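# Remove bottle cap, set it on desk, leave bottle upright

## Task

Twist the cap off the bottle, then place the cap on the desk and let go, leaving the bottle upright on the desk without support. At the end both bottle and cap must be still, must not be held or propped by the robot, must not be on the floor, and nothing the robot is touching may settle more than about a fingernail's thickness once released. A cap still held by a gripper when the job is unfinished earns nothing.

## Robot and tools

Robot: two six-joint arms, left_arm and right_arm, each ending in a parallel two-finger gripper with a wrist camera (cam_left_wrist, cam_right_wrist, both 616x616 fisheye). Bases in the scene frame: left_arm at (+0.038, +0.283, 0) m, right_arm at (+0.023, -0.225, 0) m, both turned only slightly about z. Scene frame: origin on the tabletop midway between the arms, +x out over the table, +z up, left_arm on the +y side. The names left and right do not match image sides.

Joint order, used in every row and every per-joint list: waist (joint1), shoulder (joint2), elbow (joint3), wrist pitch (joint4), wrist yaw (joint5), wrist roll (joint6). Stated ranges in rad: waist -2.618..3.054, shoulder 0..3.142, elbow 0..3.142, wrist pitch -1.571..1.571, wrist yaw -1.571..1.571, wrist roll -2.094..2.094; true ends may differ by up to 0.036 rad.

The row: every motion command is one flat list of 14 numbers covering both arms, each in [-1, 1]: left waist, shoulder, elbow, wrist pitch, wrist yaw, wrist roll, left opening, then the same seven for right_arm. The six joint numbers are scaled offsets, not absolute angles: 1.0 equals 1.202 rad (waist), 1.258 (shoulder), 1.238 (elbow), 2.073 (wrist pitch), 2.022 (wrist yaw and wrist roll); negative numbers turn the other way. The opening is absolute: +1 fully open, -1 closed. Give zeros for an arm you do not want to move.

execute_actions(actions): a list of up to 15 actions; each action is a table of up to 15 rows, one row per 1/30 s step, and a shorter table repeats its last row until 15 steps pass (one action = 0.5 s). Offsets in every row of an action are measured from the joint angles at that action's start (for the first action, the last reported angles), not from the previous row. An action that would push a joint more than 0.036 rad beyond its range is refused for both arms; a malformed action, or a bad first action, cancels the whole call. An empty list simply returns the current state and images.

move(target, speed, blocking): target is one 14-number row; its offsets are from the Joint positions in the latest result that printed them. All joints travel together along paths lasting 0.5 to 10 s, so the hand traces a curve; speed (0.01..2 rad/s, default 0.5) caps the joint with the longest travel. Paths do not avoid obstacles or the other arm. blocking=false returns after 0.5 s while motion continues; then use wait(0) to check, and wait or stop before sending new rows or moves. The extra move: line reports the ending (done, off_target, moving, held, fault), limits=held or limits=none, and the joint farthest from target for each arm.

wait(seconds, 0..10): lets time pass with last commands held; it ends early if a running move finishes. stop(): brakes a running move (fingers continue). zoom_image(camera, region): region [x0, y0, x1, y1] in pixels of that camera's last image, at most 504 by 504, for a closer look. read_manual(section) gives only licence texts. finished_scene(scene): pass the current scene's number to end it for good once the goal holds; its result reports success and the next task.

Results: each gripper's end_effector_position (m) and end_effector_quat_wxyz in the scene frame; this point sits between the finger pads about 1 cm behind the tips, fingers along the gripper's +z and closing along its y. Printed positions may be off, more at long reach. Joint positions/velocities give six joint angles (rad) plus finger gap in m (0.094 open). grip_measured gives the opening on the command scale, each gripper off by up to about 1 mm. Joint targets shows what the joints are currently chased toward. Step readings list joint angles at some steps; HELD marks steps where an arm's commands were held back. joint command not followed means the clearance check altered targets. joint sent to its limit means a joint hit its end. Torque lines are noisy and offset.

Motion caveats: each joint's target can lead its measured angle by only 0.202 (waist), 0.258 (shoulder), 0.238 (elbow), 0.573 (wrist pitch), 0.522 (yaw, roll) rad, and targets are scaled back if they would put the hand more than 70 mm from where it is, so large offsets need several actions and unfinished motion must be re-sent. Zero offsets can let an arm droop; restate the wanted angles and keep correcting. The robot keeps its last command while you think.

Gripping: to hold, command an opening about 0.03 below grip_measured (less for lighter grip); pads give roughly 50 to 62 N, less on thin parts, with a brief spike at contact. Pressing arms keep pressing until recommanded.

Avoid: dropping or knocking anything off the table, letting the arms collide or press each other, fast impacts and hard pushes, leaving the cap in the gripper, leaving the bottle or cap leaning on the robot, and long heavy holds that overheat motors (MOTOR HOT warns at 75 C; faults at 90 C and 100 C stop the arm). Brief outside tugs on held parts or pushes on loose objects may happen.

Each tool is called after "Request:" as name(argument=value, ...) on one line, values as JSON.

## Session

Request:
execute_actions(actions=[])

Scene clock: 0.00 s.
left_arm: end_effector_position=(+0.5813, +0.1228, +0.2521) grip_measured=+1.000 end_effector_quat_wxyz=(+0.284, +0.376, +0.617, +0.631) | right_arm: end_effector_position=(+0.0692, +0.0332, +0.1306) grip_measured=+1.000 end_effector_quat_wxyz=(+0.002, +0.989, +0.052, +0.138)
Joint names: [waist, shoulder, elbow, wrist pitch, wrist yaw, wrist roll]
Joint positions: left_arm=[-0.495  2.144  1.612  0.415 -1.183  1.589  0.094] | right_arm=[ 1.587  1.51   1.231 -1.283  0.276 -1.671  0.094]
Joint velocities: left_arm=[-0.007  0.007 -0.012  0.022 -0.095 -0.007  0.   ] | right_arm=[-0.007 -0.012 -0.027 -0.007 -0.037 -0.022  0.   ]
Joint torques (N m, as the arm reports them, + toward a larger angle): no reading
Motor temperatures (°C, as the motors report them): left_arm=[19 21 21 21 19 19] | right_arm=[17 20 18 30 19 16]
Joint targets: left_arm=[-0.495 2.128 1.625 0.426 -1.186 1.579] | right_arm=[1.587 1.507 1.234 -1.291 0.273 -1.672]

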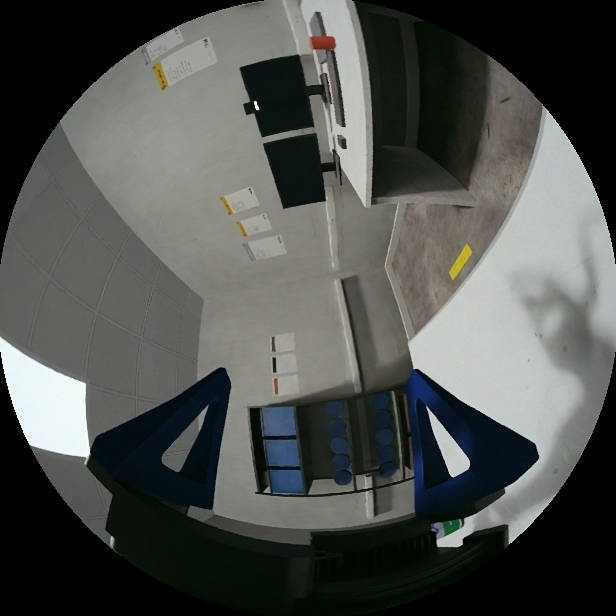

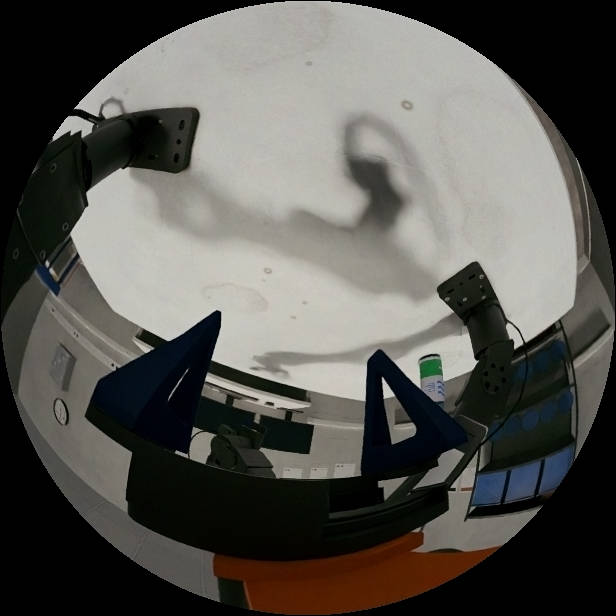

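Request:
move(target=[0.25,-0.91,-0.414,-0.441,0.59,-0.788,1,-1,0,0,0,-0.14,0.83,1], speed=0.8)

Scene clock: 9.37 s.
left_arm: end_effector_position=(+0.3732, +0.1839, +0.3313) grip_measured=+1.000 end_effector_quat_wxyz=(+0.549, +0.122, +0.823, -0.079) | right_arm: end_effector_position=(+0.2628, -0.1292, +0.1238) grip_measured=+1.000 end_effector_quat_wxyz=(+0.005, -0.189, +0.982, -0.001)
Joint names: [waist, shoulder, elbow, wrist pitch, wrist yaw, wrist roll]
Joint positions: left_arm=[-0.203  1.021  1.118 -0.492 -0.003  0.003  0.094] | right_arm=[ 0.388  1.51   1.231 -1.283  0.003 -0.     0.094]
Joint velocities: left_arm=[-0.007 -0.002  0.002 -0.095  0.081 -0.081  0.   ] | right_arm=[-0.002 -0.017 -0.012 -0.007 -0.051  0.022  0.   ]
Joint torques (N m, as the arm reports them, + toward a larger angle): left_arm=[ 0.79 -4.09  6.02  1.48  0.09 -0.07] | right_arm=[-0.23 -5.95  5.92  0.21 -0.08  0.05]
Motor temperatures (°C, as the motors report them): left_arm=[19 23 21 22 19 19] | right_arm=[17 21 19 29 19 16]
Joint targets: left_arm=[-0.194 0.999 1.100 -0.499 0.010 -0.005] | right_arm=[0.385 1.510 1.231 -1.283 -0.007 0.007]
move: off_target (left_arm); limits=none; left_arm: farthest joint: the shoulder, 0.022 radians from its target (1.144 radians at the start); right_arm: farthest joint: the wrist yaw, 0.010 radians from its target (0.283 radians at the start)

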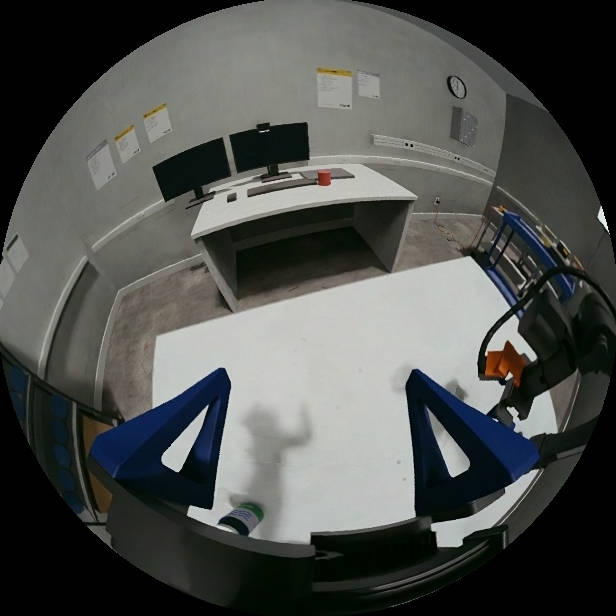

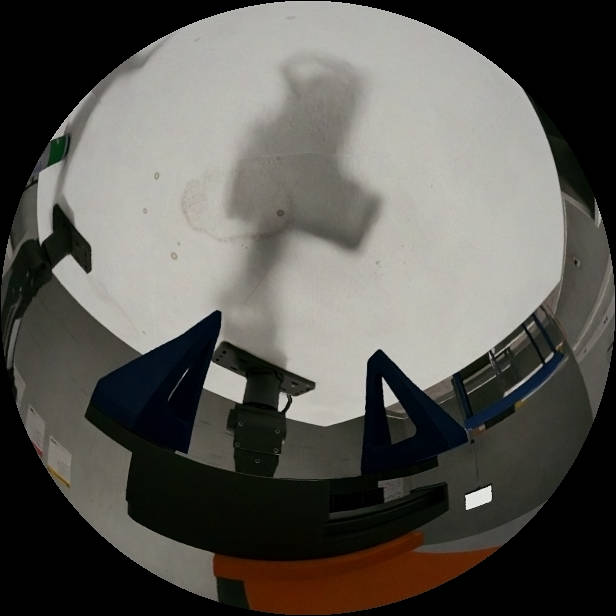

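Request:
move(target=[0.6,-0.35,0,-0.295,0,0,1,0,0,0,0,0,0,1], speed=0.6)

Scene clock: 17.40 s.
left_arm: end_effector_position=(+0.2141, +0.3634, +0.3050) grip_measured=+1.000 end_effector_quat_wxyz=(+0.465, -0.182, +0.861, +0.101) | right_arm: end_effector_position=(+0.2628, -0.1292, +0.1238) grip_measured=+1.000 end_effector_quat_wxyz=(+0.005, -0.188, +0.982, -0.001)
Joint names: [waist, shoulder, elbow, wrist pitch, wrist yaw, wrist roll]
Joint positions: left_arm=[ 0.509  0.601  1.118 -1.097 -0.003  0.002  0.094] | right_arm=[ 0.388  1.51   1.231 -1.283  0.003 -0.     0.094]
Joint velocities: left_arm=[ 0.002 -0.002  0.017 -0.11   0.066  0.007  0.   ] | right_arm=[ 0.002  0.002 -0.007 -0.037 -0.11  -0.051  0.   ]
Joint torques (N m, as the arm reports them, + toward a larger angle): left_arm=[0.82 0.27 5.98 1.37 0.   0.  ] | right_arm=[-0.02 -5.95  5.91  0.21  0.02 -0.01]
Motor temperatures (°C, as the motors report them): left_arm=[19 22 21 23 19 19] | right_arm=[17 21 20 29 19 16]
Joint targets: left_arm=[0.518 0.581 1.118 -1.104 -0.003 0.003] | right_arm=[0.388 1.510 1.231 -1.283 0.003 -0.001]
move: done; limits=none; left_arm: farthest joint: the shoulder, 0.020 radians from its target (0.441 radians at the start); right_arm: farthest joint: the waist, 0.000 radians from its target (0.000 radians at the start)

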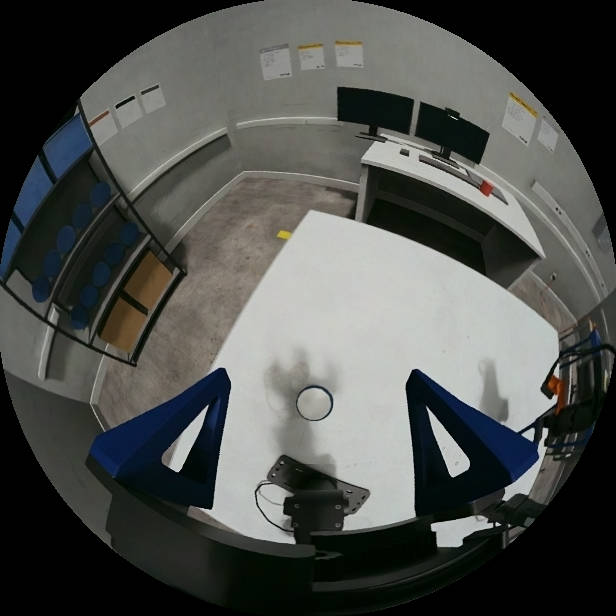

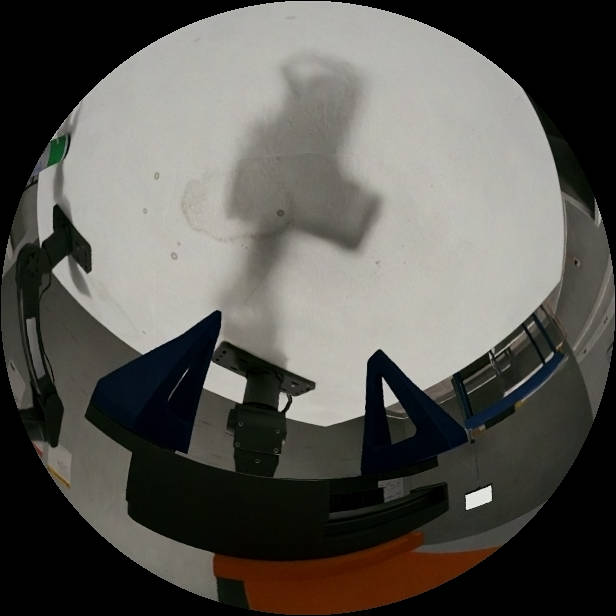

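Request:
move(target=[0,0,0,0,0,0,1,0.4,0,0,1,0,0,1], speed=1.2)

Request:
move(target=[0,0,0,0,0,0,1,0.34,0.545,-0.44,0.265,0,0,1], speed=0.5)

Scene clock: 33.60 s.
left_arm: end_effector_position=(+0.2141, +0.3634, +0.3049) grip_measured=+1.000 end_effector_quat_wxyz=(+0.465, -0.182, +0.861, +0.101) | right_arm: end_effector_position=(+0.3340, +0.1329, +0.4922) grip_measured=+1.000 end_effector_quat_wxyz=(+0.784, -0.210, +0.464, +0.356)
Joint names: [waist, shoulder, elbow, wrist pitch, wrist yaw, wrist roll]
Joint positions: left_arm=[ 0.509  0.601  1.118 -1.097 -0.003  0.002  0.094] | right_arm=[ 0.864  1.51   1.231  0.783  0.003 -0.     0.094]
Joint velocities: left_arm=[ 0.002 -0.012  0.002 -0.066  0.051 -0.037  0.   ] | right_arm=[-0.007  0.017 -0.017  0.051  0.022  0.037  0.   ]
Joint torques (N m, as the arm reports them, + toward a larger angle): left_arm=[0.12 1.68 6.   1.41 0.02 0.  ] | right_arm=[ 0.33 -7.1   7.22  1.46  0.02 -0.01]
Motor temperatures (°C, as the motors report them): left_arm=[19 22 22 24 19 19] | right_arm=[17 22 20 29 19 16]
Joint targets: left_arm=[0.509 0.601 1.118 -1.097 -0.003 0.002] | right_arm=[0.869 1.510 1.231 0.790 0.003 -0.000]
move: done; limits=none; left_arm: farthest joint: the waist, 0.000 radians from its target (0.000 radians at the start); right_arm: farthest joint: the wrist pitch, 0.007 radians from its target (2.073 radians at the start)

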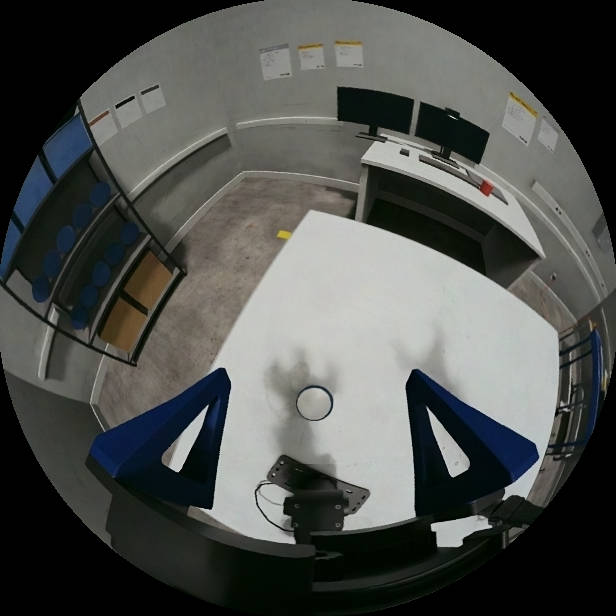

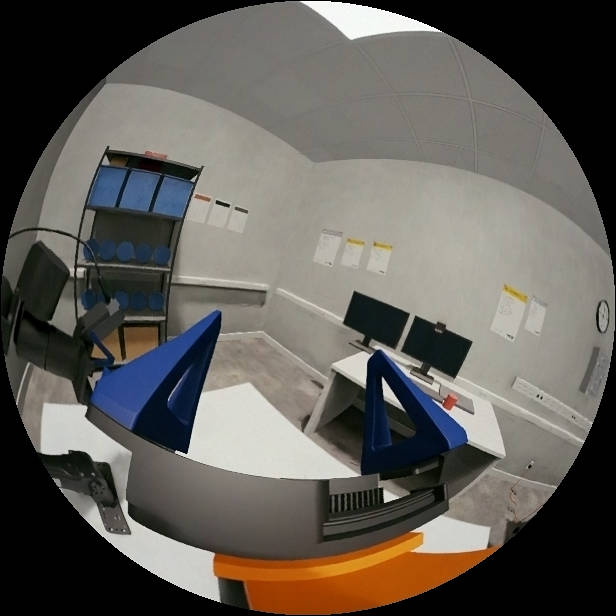

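Scene clock: 35.80 s.
left_arm: end_effector_position=(+0.2141, +0.3634, +0.3049) grip_measured=+1.000 end_effector_quat_wxyz=(+0.465, -0.182, +0.861, +0.101) | right_arm: end_effector_position=(+0.1740, +0.2494, +0.0525) grip_measured=+1.000 end_effector_quat_wxyz=(+0.522, -0.450, +0.617, +0.380)
Joint names: [waist, shoulder, elbow, wrist pitch, wrist yaw, wrist roll]
Joint positions: left_arm=[ 0.509  0.601  1.118 -1.097 -0.003  0.002  0.094] | right_arm=[ 1.272  2.191  0.7    1.324  0.003 -0.     0.094]
Joint velocities: left_arm=[-0.002  0.007 -0.002 -0.051 -0.066  0.022  0.   ] | right_arm=[ 0.007 -0.012  0.002  0.051  0.037 -0.051  0.   ]
Joint torques (N m, as the arm reports them, + toward a larger angle): left_arm=[0.08 1.69 6.   1.42 0.01 0.  ] | right_arm=[ 0.07 -9.36  2.37  1.79  0.01 -0.01]
Motor temperatures (°C, as the motors report them): left_arm=[19 21 22 24 19 19] | right_arm=[17 22 20 30 19 16]
Joint targets: left_arm=[0.509 0.601 1.118 -1.097 -0.003 0.002] | right_arm=[1.273 2.196 0.686 1.332 0.003 -0.000]
move: done; limits=none; left_arm: farthest joint: the waist, 0.000 radians from its target (0.000 radians at the start); right_arm: farthest joint: the elbow, 0.013 radians from its target (0.544 radians at the start)

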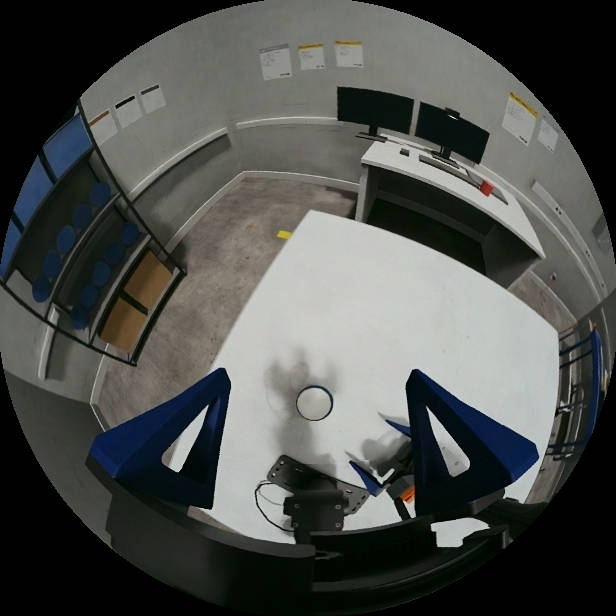

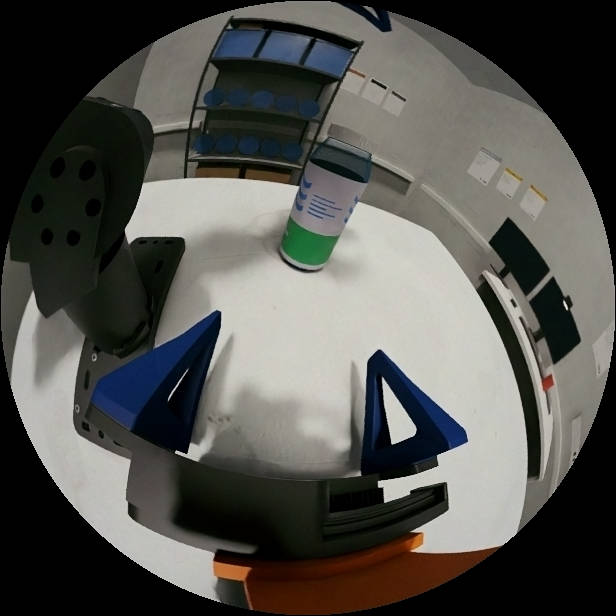

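Request:
move(target=[0,0,0,0,0,0,1,0.015,0.237,0.337,0.02,0,0,0.7], speed=0.3)

Scene clock: 55.73 s.
left_arm: end_effector_position=(+0.2141, +0.3634, +0.3049) grip_measured=+1.000 end_effector_quat_wxyz=(+0.465, -0.182, +0.861, +0.101) | right_arm: end_effector_position=(+0.1931, +0.3297, +0.0466) grip_measured=+0.702 end_effector_quat_wxyz=(+0.562, -0.425, +0.576, +0.414)
Joint names: [waist, shoulder, elbow, wrist pitch, wrist yaw, wrist roll]
Joint positions: left_arm=[ 0.509  0.601  1.118 -1.097 -0.003  0.002  0.094] | right_arm=[ 1.282  2.472  1.088  1.359  0.003 -0.     0.08 ]
Joint velocities: left_arm=[ 0.012 -0.012 -0.007 -0.022  0.022  0.022  0.   ] | right_arm=[-0.022 -0.007 -0.012 -0.007 -0.066  0.037 -0.   ]
Joint torques (N m, as the arm reports them, + toward a larger angle): left_arm=[0.09 1.71 6.   1.41 0.   0.  ] | right_arm=[  0.5  -10.87   6.12   1.78   0.02  -0.01]
Motor temperatures (°C, as the motors report them): left_arm=[19 21 22 25 19 19] | right_arm=[17 24 19 34 19 16]
Joint targets: left_arm=[0.509 0.601 1.118 -1.097 -0.003 0.002] | right_arm=[1.290 2.489 1.117 1.366 0.003 -0.000]
move: off_target (right_arm); limits=none; left_arm: farthest joint: the waist, 0.000 radians from its target (0.000 radians at the start); right_arm: farthest joint: the elbow, 0.029 radians from its target (0.418 radians at the start)

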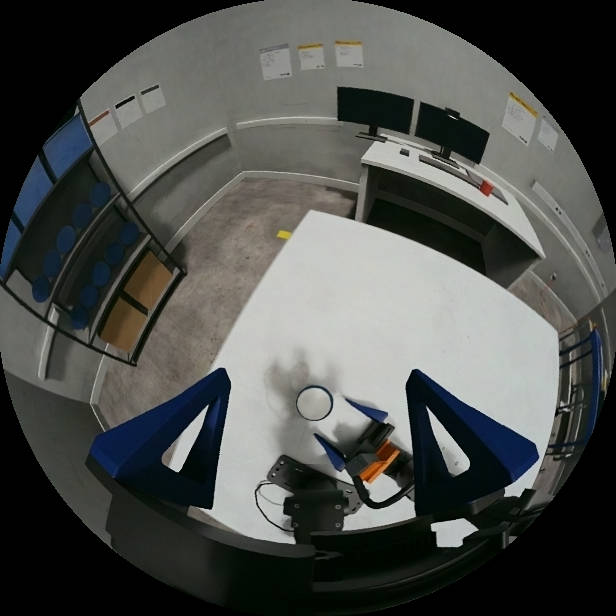

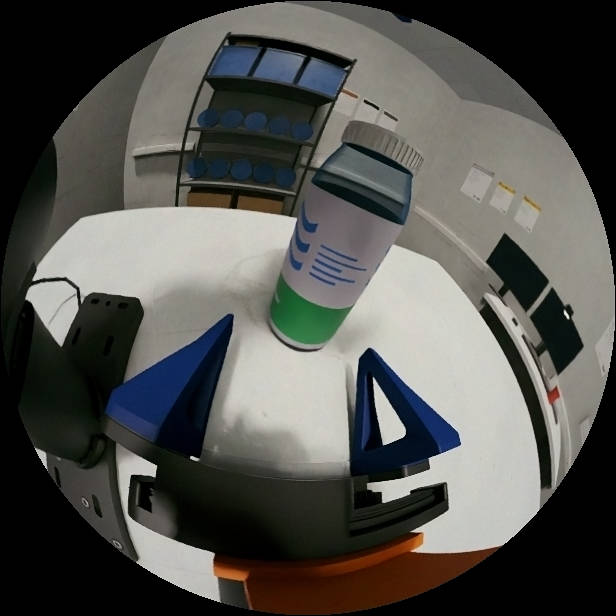

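Request:
move(target=[0,0,0,0,0,0,1,0,0.076,0.195,-0.075,0,0,0.7], speed=0.2)

Request:
move(target=[0,0,0,0,0,0,1,0,0,0,0,0,0,-0.2])

Scene clock: 65.93 s.
left_arm: end_effector_position=(+0.2141, +0.3634, +0.3049) grip_measured=+1.000 end_effector_quat_wxyz=(+0.465, -0.182, +0.861, +0.101) | right_arm: end_effector_position=(+0.2055, +0.3700, +0.0480) grip_measured=+0.702 end_effector_quat_wxyz=(+0.564, -0.423, +0.575, +0.415)
Joint names: [waist, shoulder, elbow, wrist pitch, wrist yaw, wrist roll]
Joint positions: left_arm=[ 0.509  0.601  1.118 -1.097 -0.003  0.002  0.094] | right_arm=[ 1.282  2.549  1.301  1.229  0.003 -0.     0.08 ]
Joint velocities: left_arm=[ 0.002  0.012 -0.007  0.022  0.037  0.037  0.   ] | right_arm=[-0.002  0.007  0.007  0.037  0.037  0.037  0.001]
Joint torques (N m, as the arm reports them, + toward a larger angle): left_arm=[0.12 1.77 5.98 1.42 0.   0.  ] | right_arm=[ -0.02 -11.9    6.89   1.47   0.02   0.  ]
Motor temperatures (°C, as the motors report them): left_arm=[19 21 22 25 19 19] | right_arm=[17 25 20 35 19 16]
Joint targets: left_arm=[0.509 0.601 1.118 -1.097 -0.003 0.002] | right_arm=[1.282 2.568 1.330 1.203 0.003 0.000]
move: off_target (right_arm); limits=none; left_arm: farthest joint: the waist, 0.000 radians from its target (0.000 radians at the start); right_arm: farthest joint: the elbow, 0.028 radians from its target (0.241 radians at the start)

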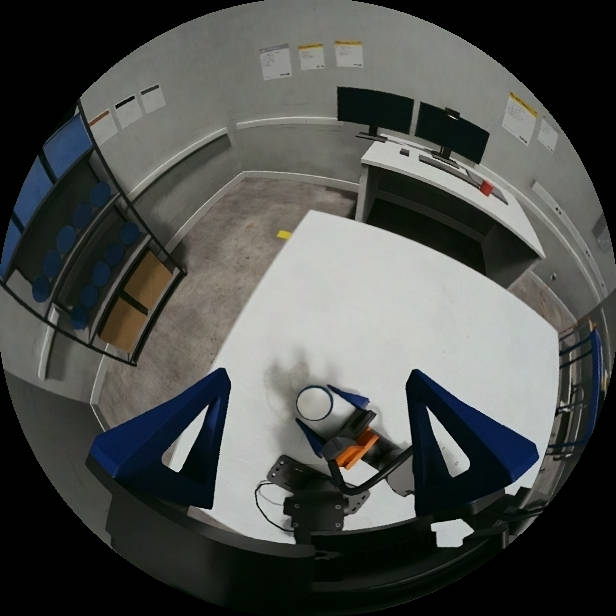

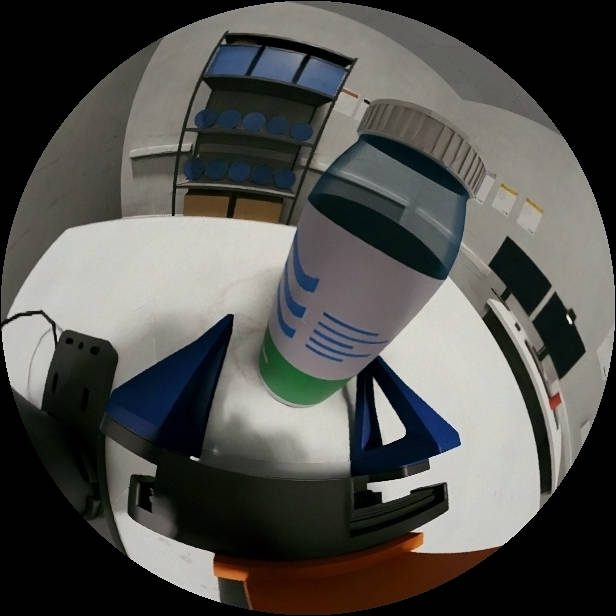

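Scene clock: 66.43 s.
left_arm: end_effector_position=(+0.2141, +0.3634, +0.3049) grip_measured=+1.000 end_effector_quat_wxyz=(+0.465, -0.182, +0.861, +0.101) | right_arm: end_effector_position=(+0.2055, +0.3700, +0.0481) grip_measured=+0.074 end_effector_quat_wxyz=(+0.564, -0.423, +0.575, +0.415)
Joint names: [waist, shoulder, elbow, wrist pitch, wrist yaw, wrist roll]
Joint positions: left_arm=[ 0.509  0.601  1.118 -1.097 -0.003  0.002  0.094] | right_arm=[ 1.282  2.549  1.301  1.229  0.003 -0.     0.05 ]
Joint velocities: left_arm=[-0.027 -0.012 -0.012  0.022 -0.007 -0.007  0.   ] | right_arm=[-0.002  0.002 -0.017 -0.022 -0.051  0.007  0.   ]
Joint torques (N m, as the arm reports them, + toward a larger angle): left_arm=[ 0.07  1.64  6.    1.42  0.02 -0.01] | right_arm=[  0.02 -13.19   4.72   1.7    0.02   0.  ]
Motor temperatures (°C, as the motors report them): left_arm=[19 21 22 25 19 19] | right_arm=[17 25 20 35 19 16]
Joint targets: left_arm=[0.509 0.601 1.118 -1.097 -0.003 0.002] | right_arm=[1.282 2.549 1.301 1.229 0.003 0.000]
move: done; limits=none; left_arm: farthest joint: the waist, 0.000 radians from its target (0.000 radians at the start); right_arm: farthest joint: the waist, 0.000 radians from its target (0.000 radians at the start)

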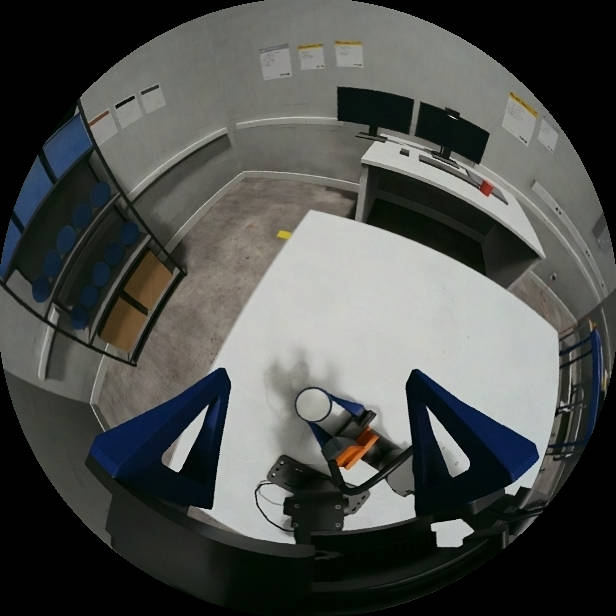

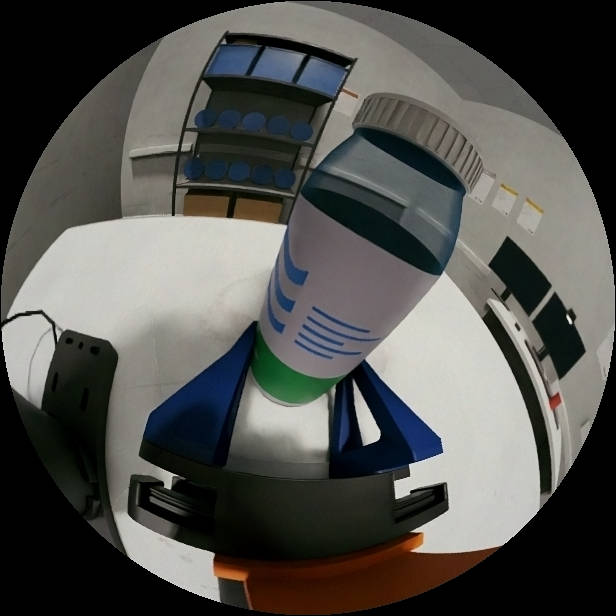

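Request:
move(target=[0,0,0,0,0,0,1,0,0,0,0,0,0,0.4])

Request:
move(target=[0.042,0.541,0.128,-0.22,0,0,1,0,0.026,0.056,-0.022,0,0,0.4], speed=0.4)

Request:
move(target=[0,0,0,0,0,0,1,0,0,0,0,0,0,0.0])

Scene clock: 75.10 s.
left_arm: end_effector_position=(+0.2141, +0.3634, +0.3049) grip_measured=+1.000 end_effector_quat_wxyz=(+0.465, -0.182, +0.861, +0.101) | right_arm: end_effector_position=(+0.2055, +0.3700, +0.0481) grip_measured=+0.398 end_effector_quat_wxyz=(+0.564, -0.423, +0.575, +0.415)
Joint names: [waist, shoulder, elbow, wrist pitch, wrist yaw, wrist roll]
Joint positions: left_arm=[ 0.509  0.601  1.118 -1.097 -0.003  0.002  0.094] | right_arm=[ 1.282  2.549  1.301  1.229  0.003 -0.     0.066]
Joint velocities: left_arm=[-0.032 -0.002 -0.002  0.022  0.022 -0.095  0.   ] | right_arm=[-0.012 -0.017 -0.007 -0.081  0.037 -0.037 -0.   ]
Joint torques (N m, as the arm reports them, + toward a larger angle): left_arm=[0.04 1.66 5.97 1.41 0.02 0.  ] | right_arm=[  0.03 -13.19   4.73   1.71   0.02   0.01]
Motor temperatures (°C, as the motors report them): left_arm=[19 21 22 25 19 19] | right_arm=[17 27 20 36 19 16]
Joint targets: left_arm=[0.509 0.601 1.118 -1.097 -0.003 0.002] | right_arm=[1.282 2.549 1.301 1.229 0.003 -0.000]
move: done; limits=none; left_arm: farthest joint: the waist, 0.000 radians from its target (0.000 radians at the start); right_arm: farthest joint: the waist, 0.000 radians from its target (0.000 radians at the start)

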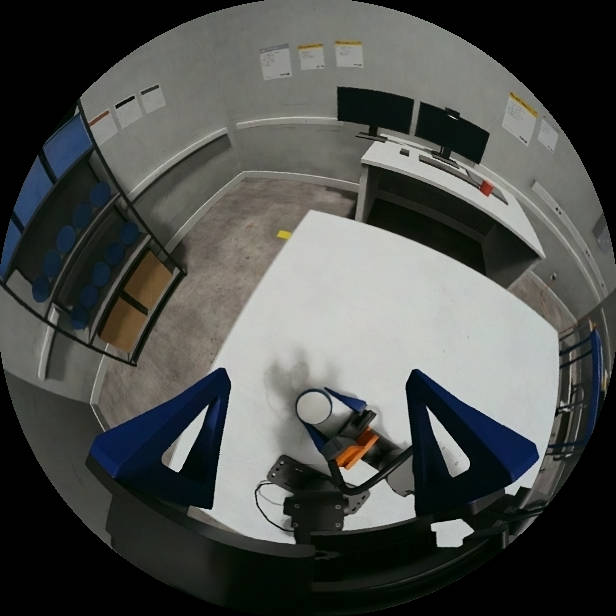

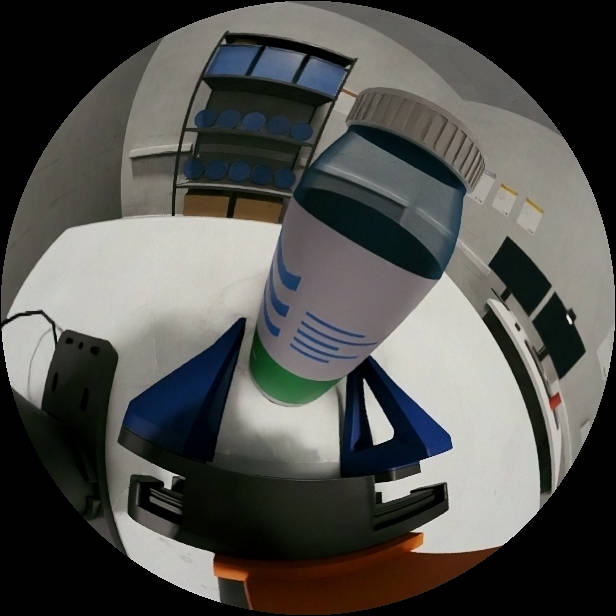

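Scene clock: 77.50 s.
left_arm: end_effector_position=(+0.2057, +0.3682, +0.1728) grip_measured=+1.000 end_effector_quat_wxyz=(-0.005, -0.227, +0.974, +0.000) | right_arm: end_effector_position=(+0.2077, +0.3772, +0.0489) grip_measured=+0.398 end_effector_quat_wxyz=(+0.565, -0.423, +0.574, +0.416)
Joint names: [waist, shoulder, elbow, wrist pitch, wrist yaw, wrist roll]
Joint positions: left_arm=[ 0.55   1.275  1.235 -1.539 -0.003  0.002  0.094] | right_arm=[ 1.282  2.564  1.341  1.206  0.003 -0.     0.066]
Joint velocities: left_arm=[-0.007  0.012 -0.002 -0.037 -0.022  0.007  0.   ] | right_arm=[ 0.007  0.007 -0.012 -0.051  0.007 -0.066 -0.001]
Joint torques (N m, as the arm reports them, + toward a larger angle): left_arm=[ 0.79 -2.69  9.22 -0.1   0.01 -0.02] | right_arm=[  0.   -12.09   7.07   1.51   0.01  -0.01]
Motor temperatures (°C, as the motors report them): left_arm=[19 21 22 25 19 19] | right_arm=[17 27 20 36 19 16]
Joint targets: left_arm=[0.559 1.281 1.276 -1.553 -0.003 0.002] | right_arm=[1.282 2.582 1.371 1.184 0.003 -0.000]
move: off_target (left_arm, right_arm); limits=none; left_arm: farthest joint: the elbow, 0.042 radians from its target (0.158 radians at the start); right_arm: farthest joint: the elbow, 0.029 radians from its target (0.069 radians at the start)

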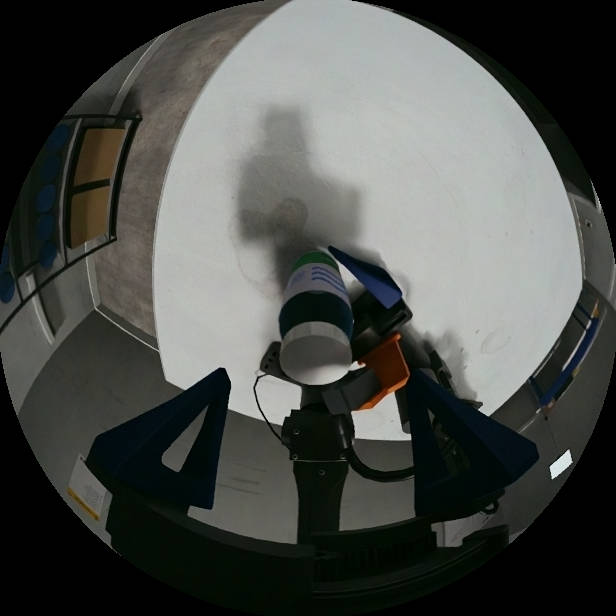

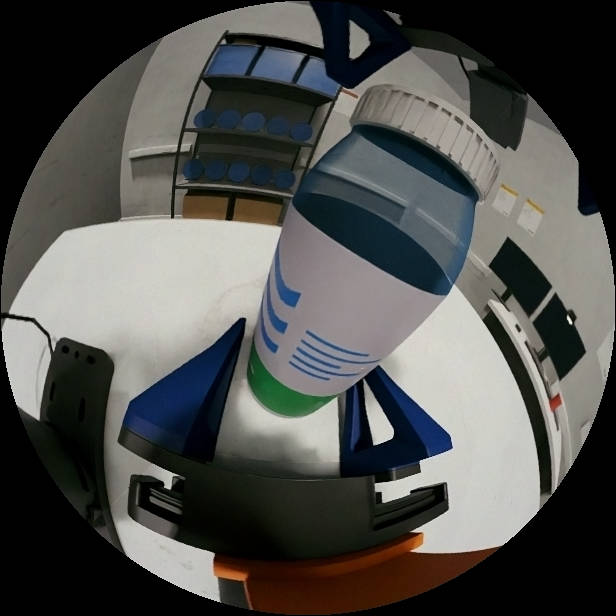

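Scene clock: 78.00 s.
left_arm: end_effector_position=(+0.2057, +0.3682, +0.1728) grip_measured=+1.000 end_effector_quat_wxyz=(-0.005, -0.227, +0.974, +0.000) | right_arm: end_effector_position=(+0.2077, +0.3772, +0.0489) grip_measured=+0.085 end_effector_quat_wxyz=(+0.565, -0.423, +0.574, +0.416)
Joint names: [waist, shoulder, elbow, wrist pitch, wrist yaw, wrist roll]
Joint positions: left_arm=[ 0.55   1.275  1.235 -1.539 -0.003  0.002  0.094] | right_arm=[ 1.282  2.564  1.341  1.206  0.003 -0.     0.051]
Joint velocities: left_arm=[-0.037  0.002  0.002  0.007 -0.095 -0.066  0.   ] | right_arm=[-0.012  0.027  0.017  0.022 -0.081 -0.095 -0.001]
Joint torques (N m, as the arm reports them, + toward a larger angle): left_arm=[ 0.06 -3.23  6.08  0.03  0.01  0.  ] | right_arm=[  0.   -13.38   4.85   1.7    0.02   0.  ]
Motor temperatures (°C, as the motors report them): left_arm=[19 21 22 25 19 19] | right_arm=[17 27 20 36 19 16]
Joint targets: left_arm=[0.550 1.275 1.235 -1.539 -0.003 0.002] | right_arm=[1.282 2.564 1.341 1.206 0.003 -0.000]
move: done; limits=none; left_arm: farthest joint: the waist, 0.000 radians from its target (0.000 radians at the start); right_arm: farthest joint: the waist, 0.000 radians from its target (0.000 radians at the start)

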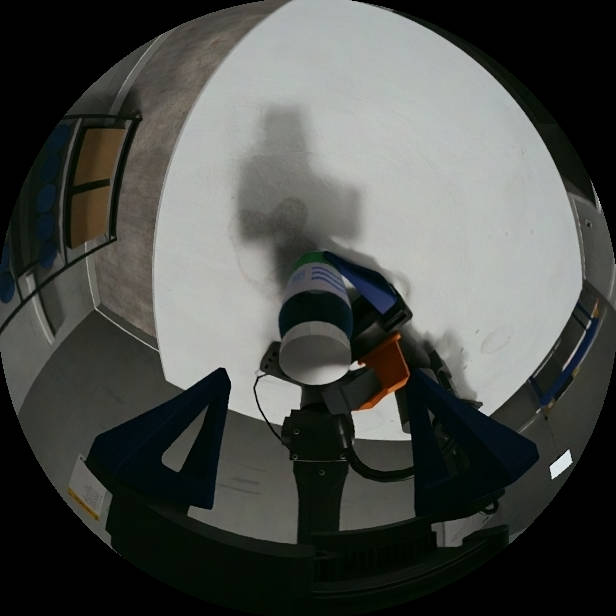

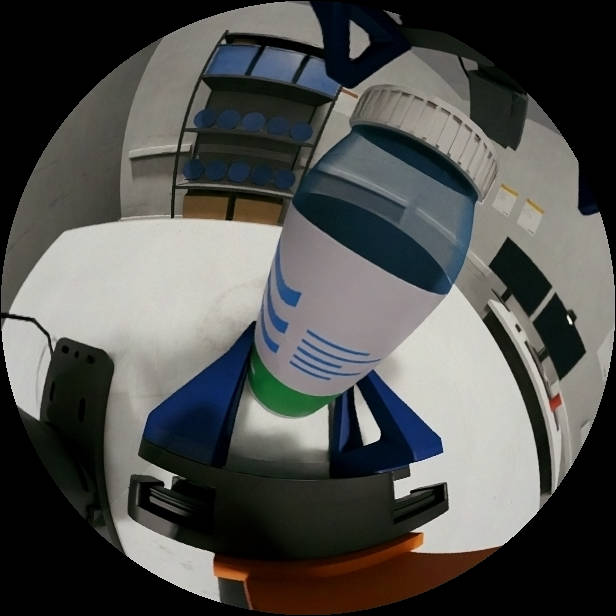

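Request:
move(target=[0.018,0,0,0,0,0.777,0.2,0,0,0,0,0,0,0.02], speed=1.2)

Scene clock: 83.90 s.
left_arm: end_effector_position=(+0.2047, +0.3702, +0.1728) grip_measured=+0.202 end_effector_quat_wxyz=(-0.003, +0.520, +0.854, -0.003) | right_arm: end_effector_position=(+0.2077, +0.3772, +0.0489) grip_measured=+0.085 end_effector_quat_wxyz=(+0.565, -0.423, +0.574, +0.416)
Joint names: [waist, shoulder, elbow, wrist pitch, wrist yaw, wrist roll]
Joint positions: left_arm=[ 0.563  1.275  1.235 -1.539 -0.003  1.566  0.056] | right_arm=[ 1.282  2.564  1.341  1.206  0.003 -0.     0.051]
Joint velocities: left_arm=[ 0.002 -0.017 -0.007  0.022  0.007 -0.022 -0.001] | right_arm=[-0.017 -0.012 -0.022 -0.051  0.007 -0.007  0.   ]
Joint torques (N m, as the arm reports them, + toward a larger angle): left_arm=[ 0.81 -3.24  6.09  0.02  0.    0.06] | right_arm=[ -0.01 -13.38   4.86   1.69   0.01  -0.01]
Motor temperatures (°C, as the motors report them): left_arm=[19 21 22 24 19 19] | right_arm=[17 28 20 36 19 16]
Joint targets: left_arm=[0.572 1.275 1.235 -1.539 -0.003 1.574] | right_arm=[1.282 2.564 1.341 1.206 0.003 -0.000]
move: done; limits=none; left_arm: farthest joint: the waist, 0.009 radians from its target (0.021 radians at the start); right_arm: farthest joint: the waist, 0.000 radians from its target (0.000 radians at the start)

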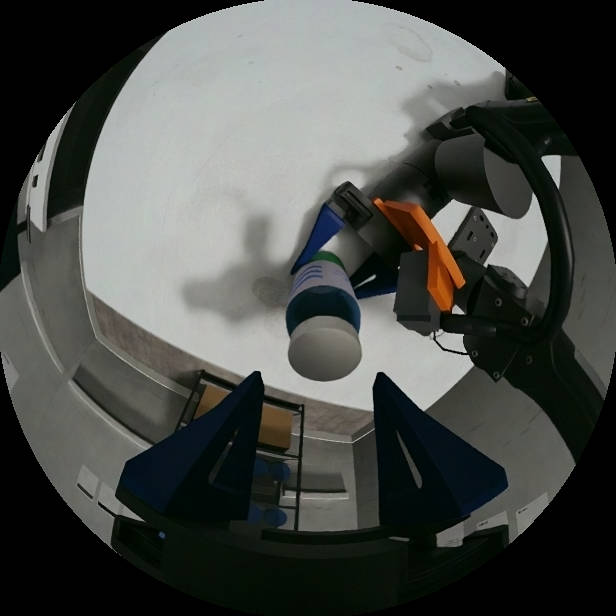

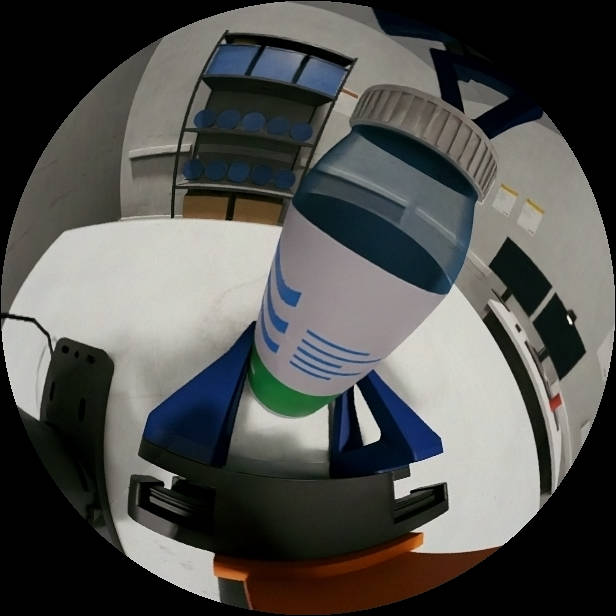

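Request:
move(target=[0,0,-0.1,0.049,0,0,0.2,0,0,0,0,0,0,0.02], speed=0.1)

Scene clock: 90.33 s.
left_arm: end_effector_position=(+0.2043, +0.3700, +0.1462) grip_measured=+0.202 end_effector_quat_wxyz=(-0.008, +0.520, +0.854, -0.011) | right_arm: end_effector_position=(+0.2077, +0.3772, +0.0489) grip_measured=+0.085 end_effector_quat_wxyz=(+0.565, -0.423, +0.574, +0.416)
Joint names: [waist, shoulder, elbow, wrist pitch, wrist yaw, wrist roll]
Joint positions: left_arm=[ 0.563  1.275  1.128 -1.45  -0.003  1.567  0.056] | right_arm=[ 1.282  2.564  1.341  1.206  0.003 -0.     0.051]
Joint velocities: left_arm=[-0.012  0.002  0.002 -0.007  0.022  0.007 -0.001] | right_arm=[ 0.017 -0.002 -0.007  0.037  0.037 -0.066  0.001]
Joint torques (N m, as the arm reports them, + toward a larger angle): left_arm=[ 0.14 -3.25  4.95  0.11  0.   -0.02] | right_arm=[  0.01 -13.39   4.82   1.71   0.02   0.  ]
Motor temperatures (°C, as the motors report them): left_arm=[19 21 22 23 19 19] | right_arm=[17 28 20 37 19 16]
Joint targets: left_arm=[0.563 1.275 1.111 -1.438 -0.003 1.566] | right_arm=[1.282 2.564 1.341 1.206 0.003 -0.000]
move: done; limits=none; left_arm: farthest joint: the elbow, 0.017 radians from its target (0.124 radians at the start); right_arm: farthest joint: the waist, 0.000 radians from its target (0.000 radians at the start)

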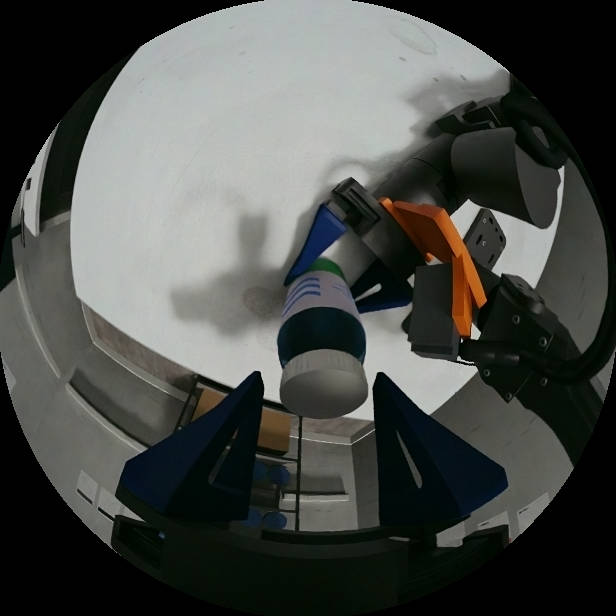

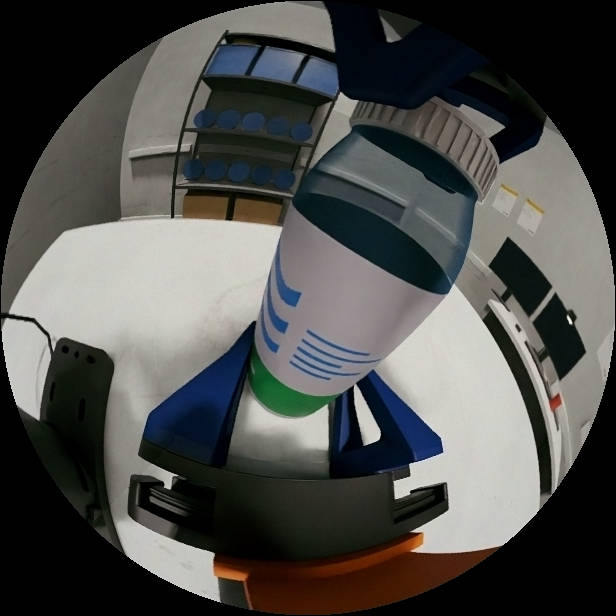

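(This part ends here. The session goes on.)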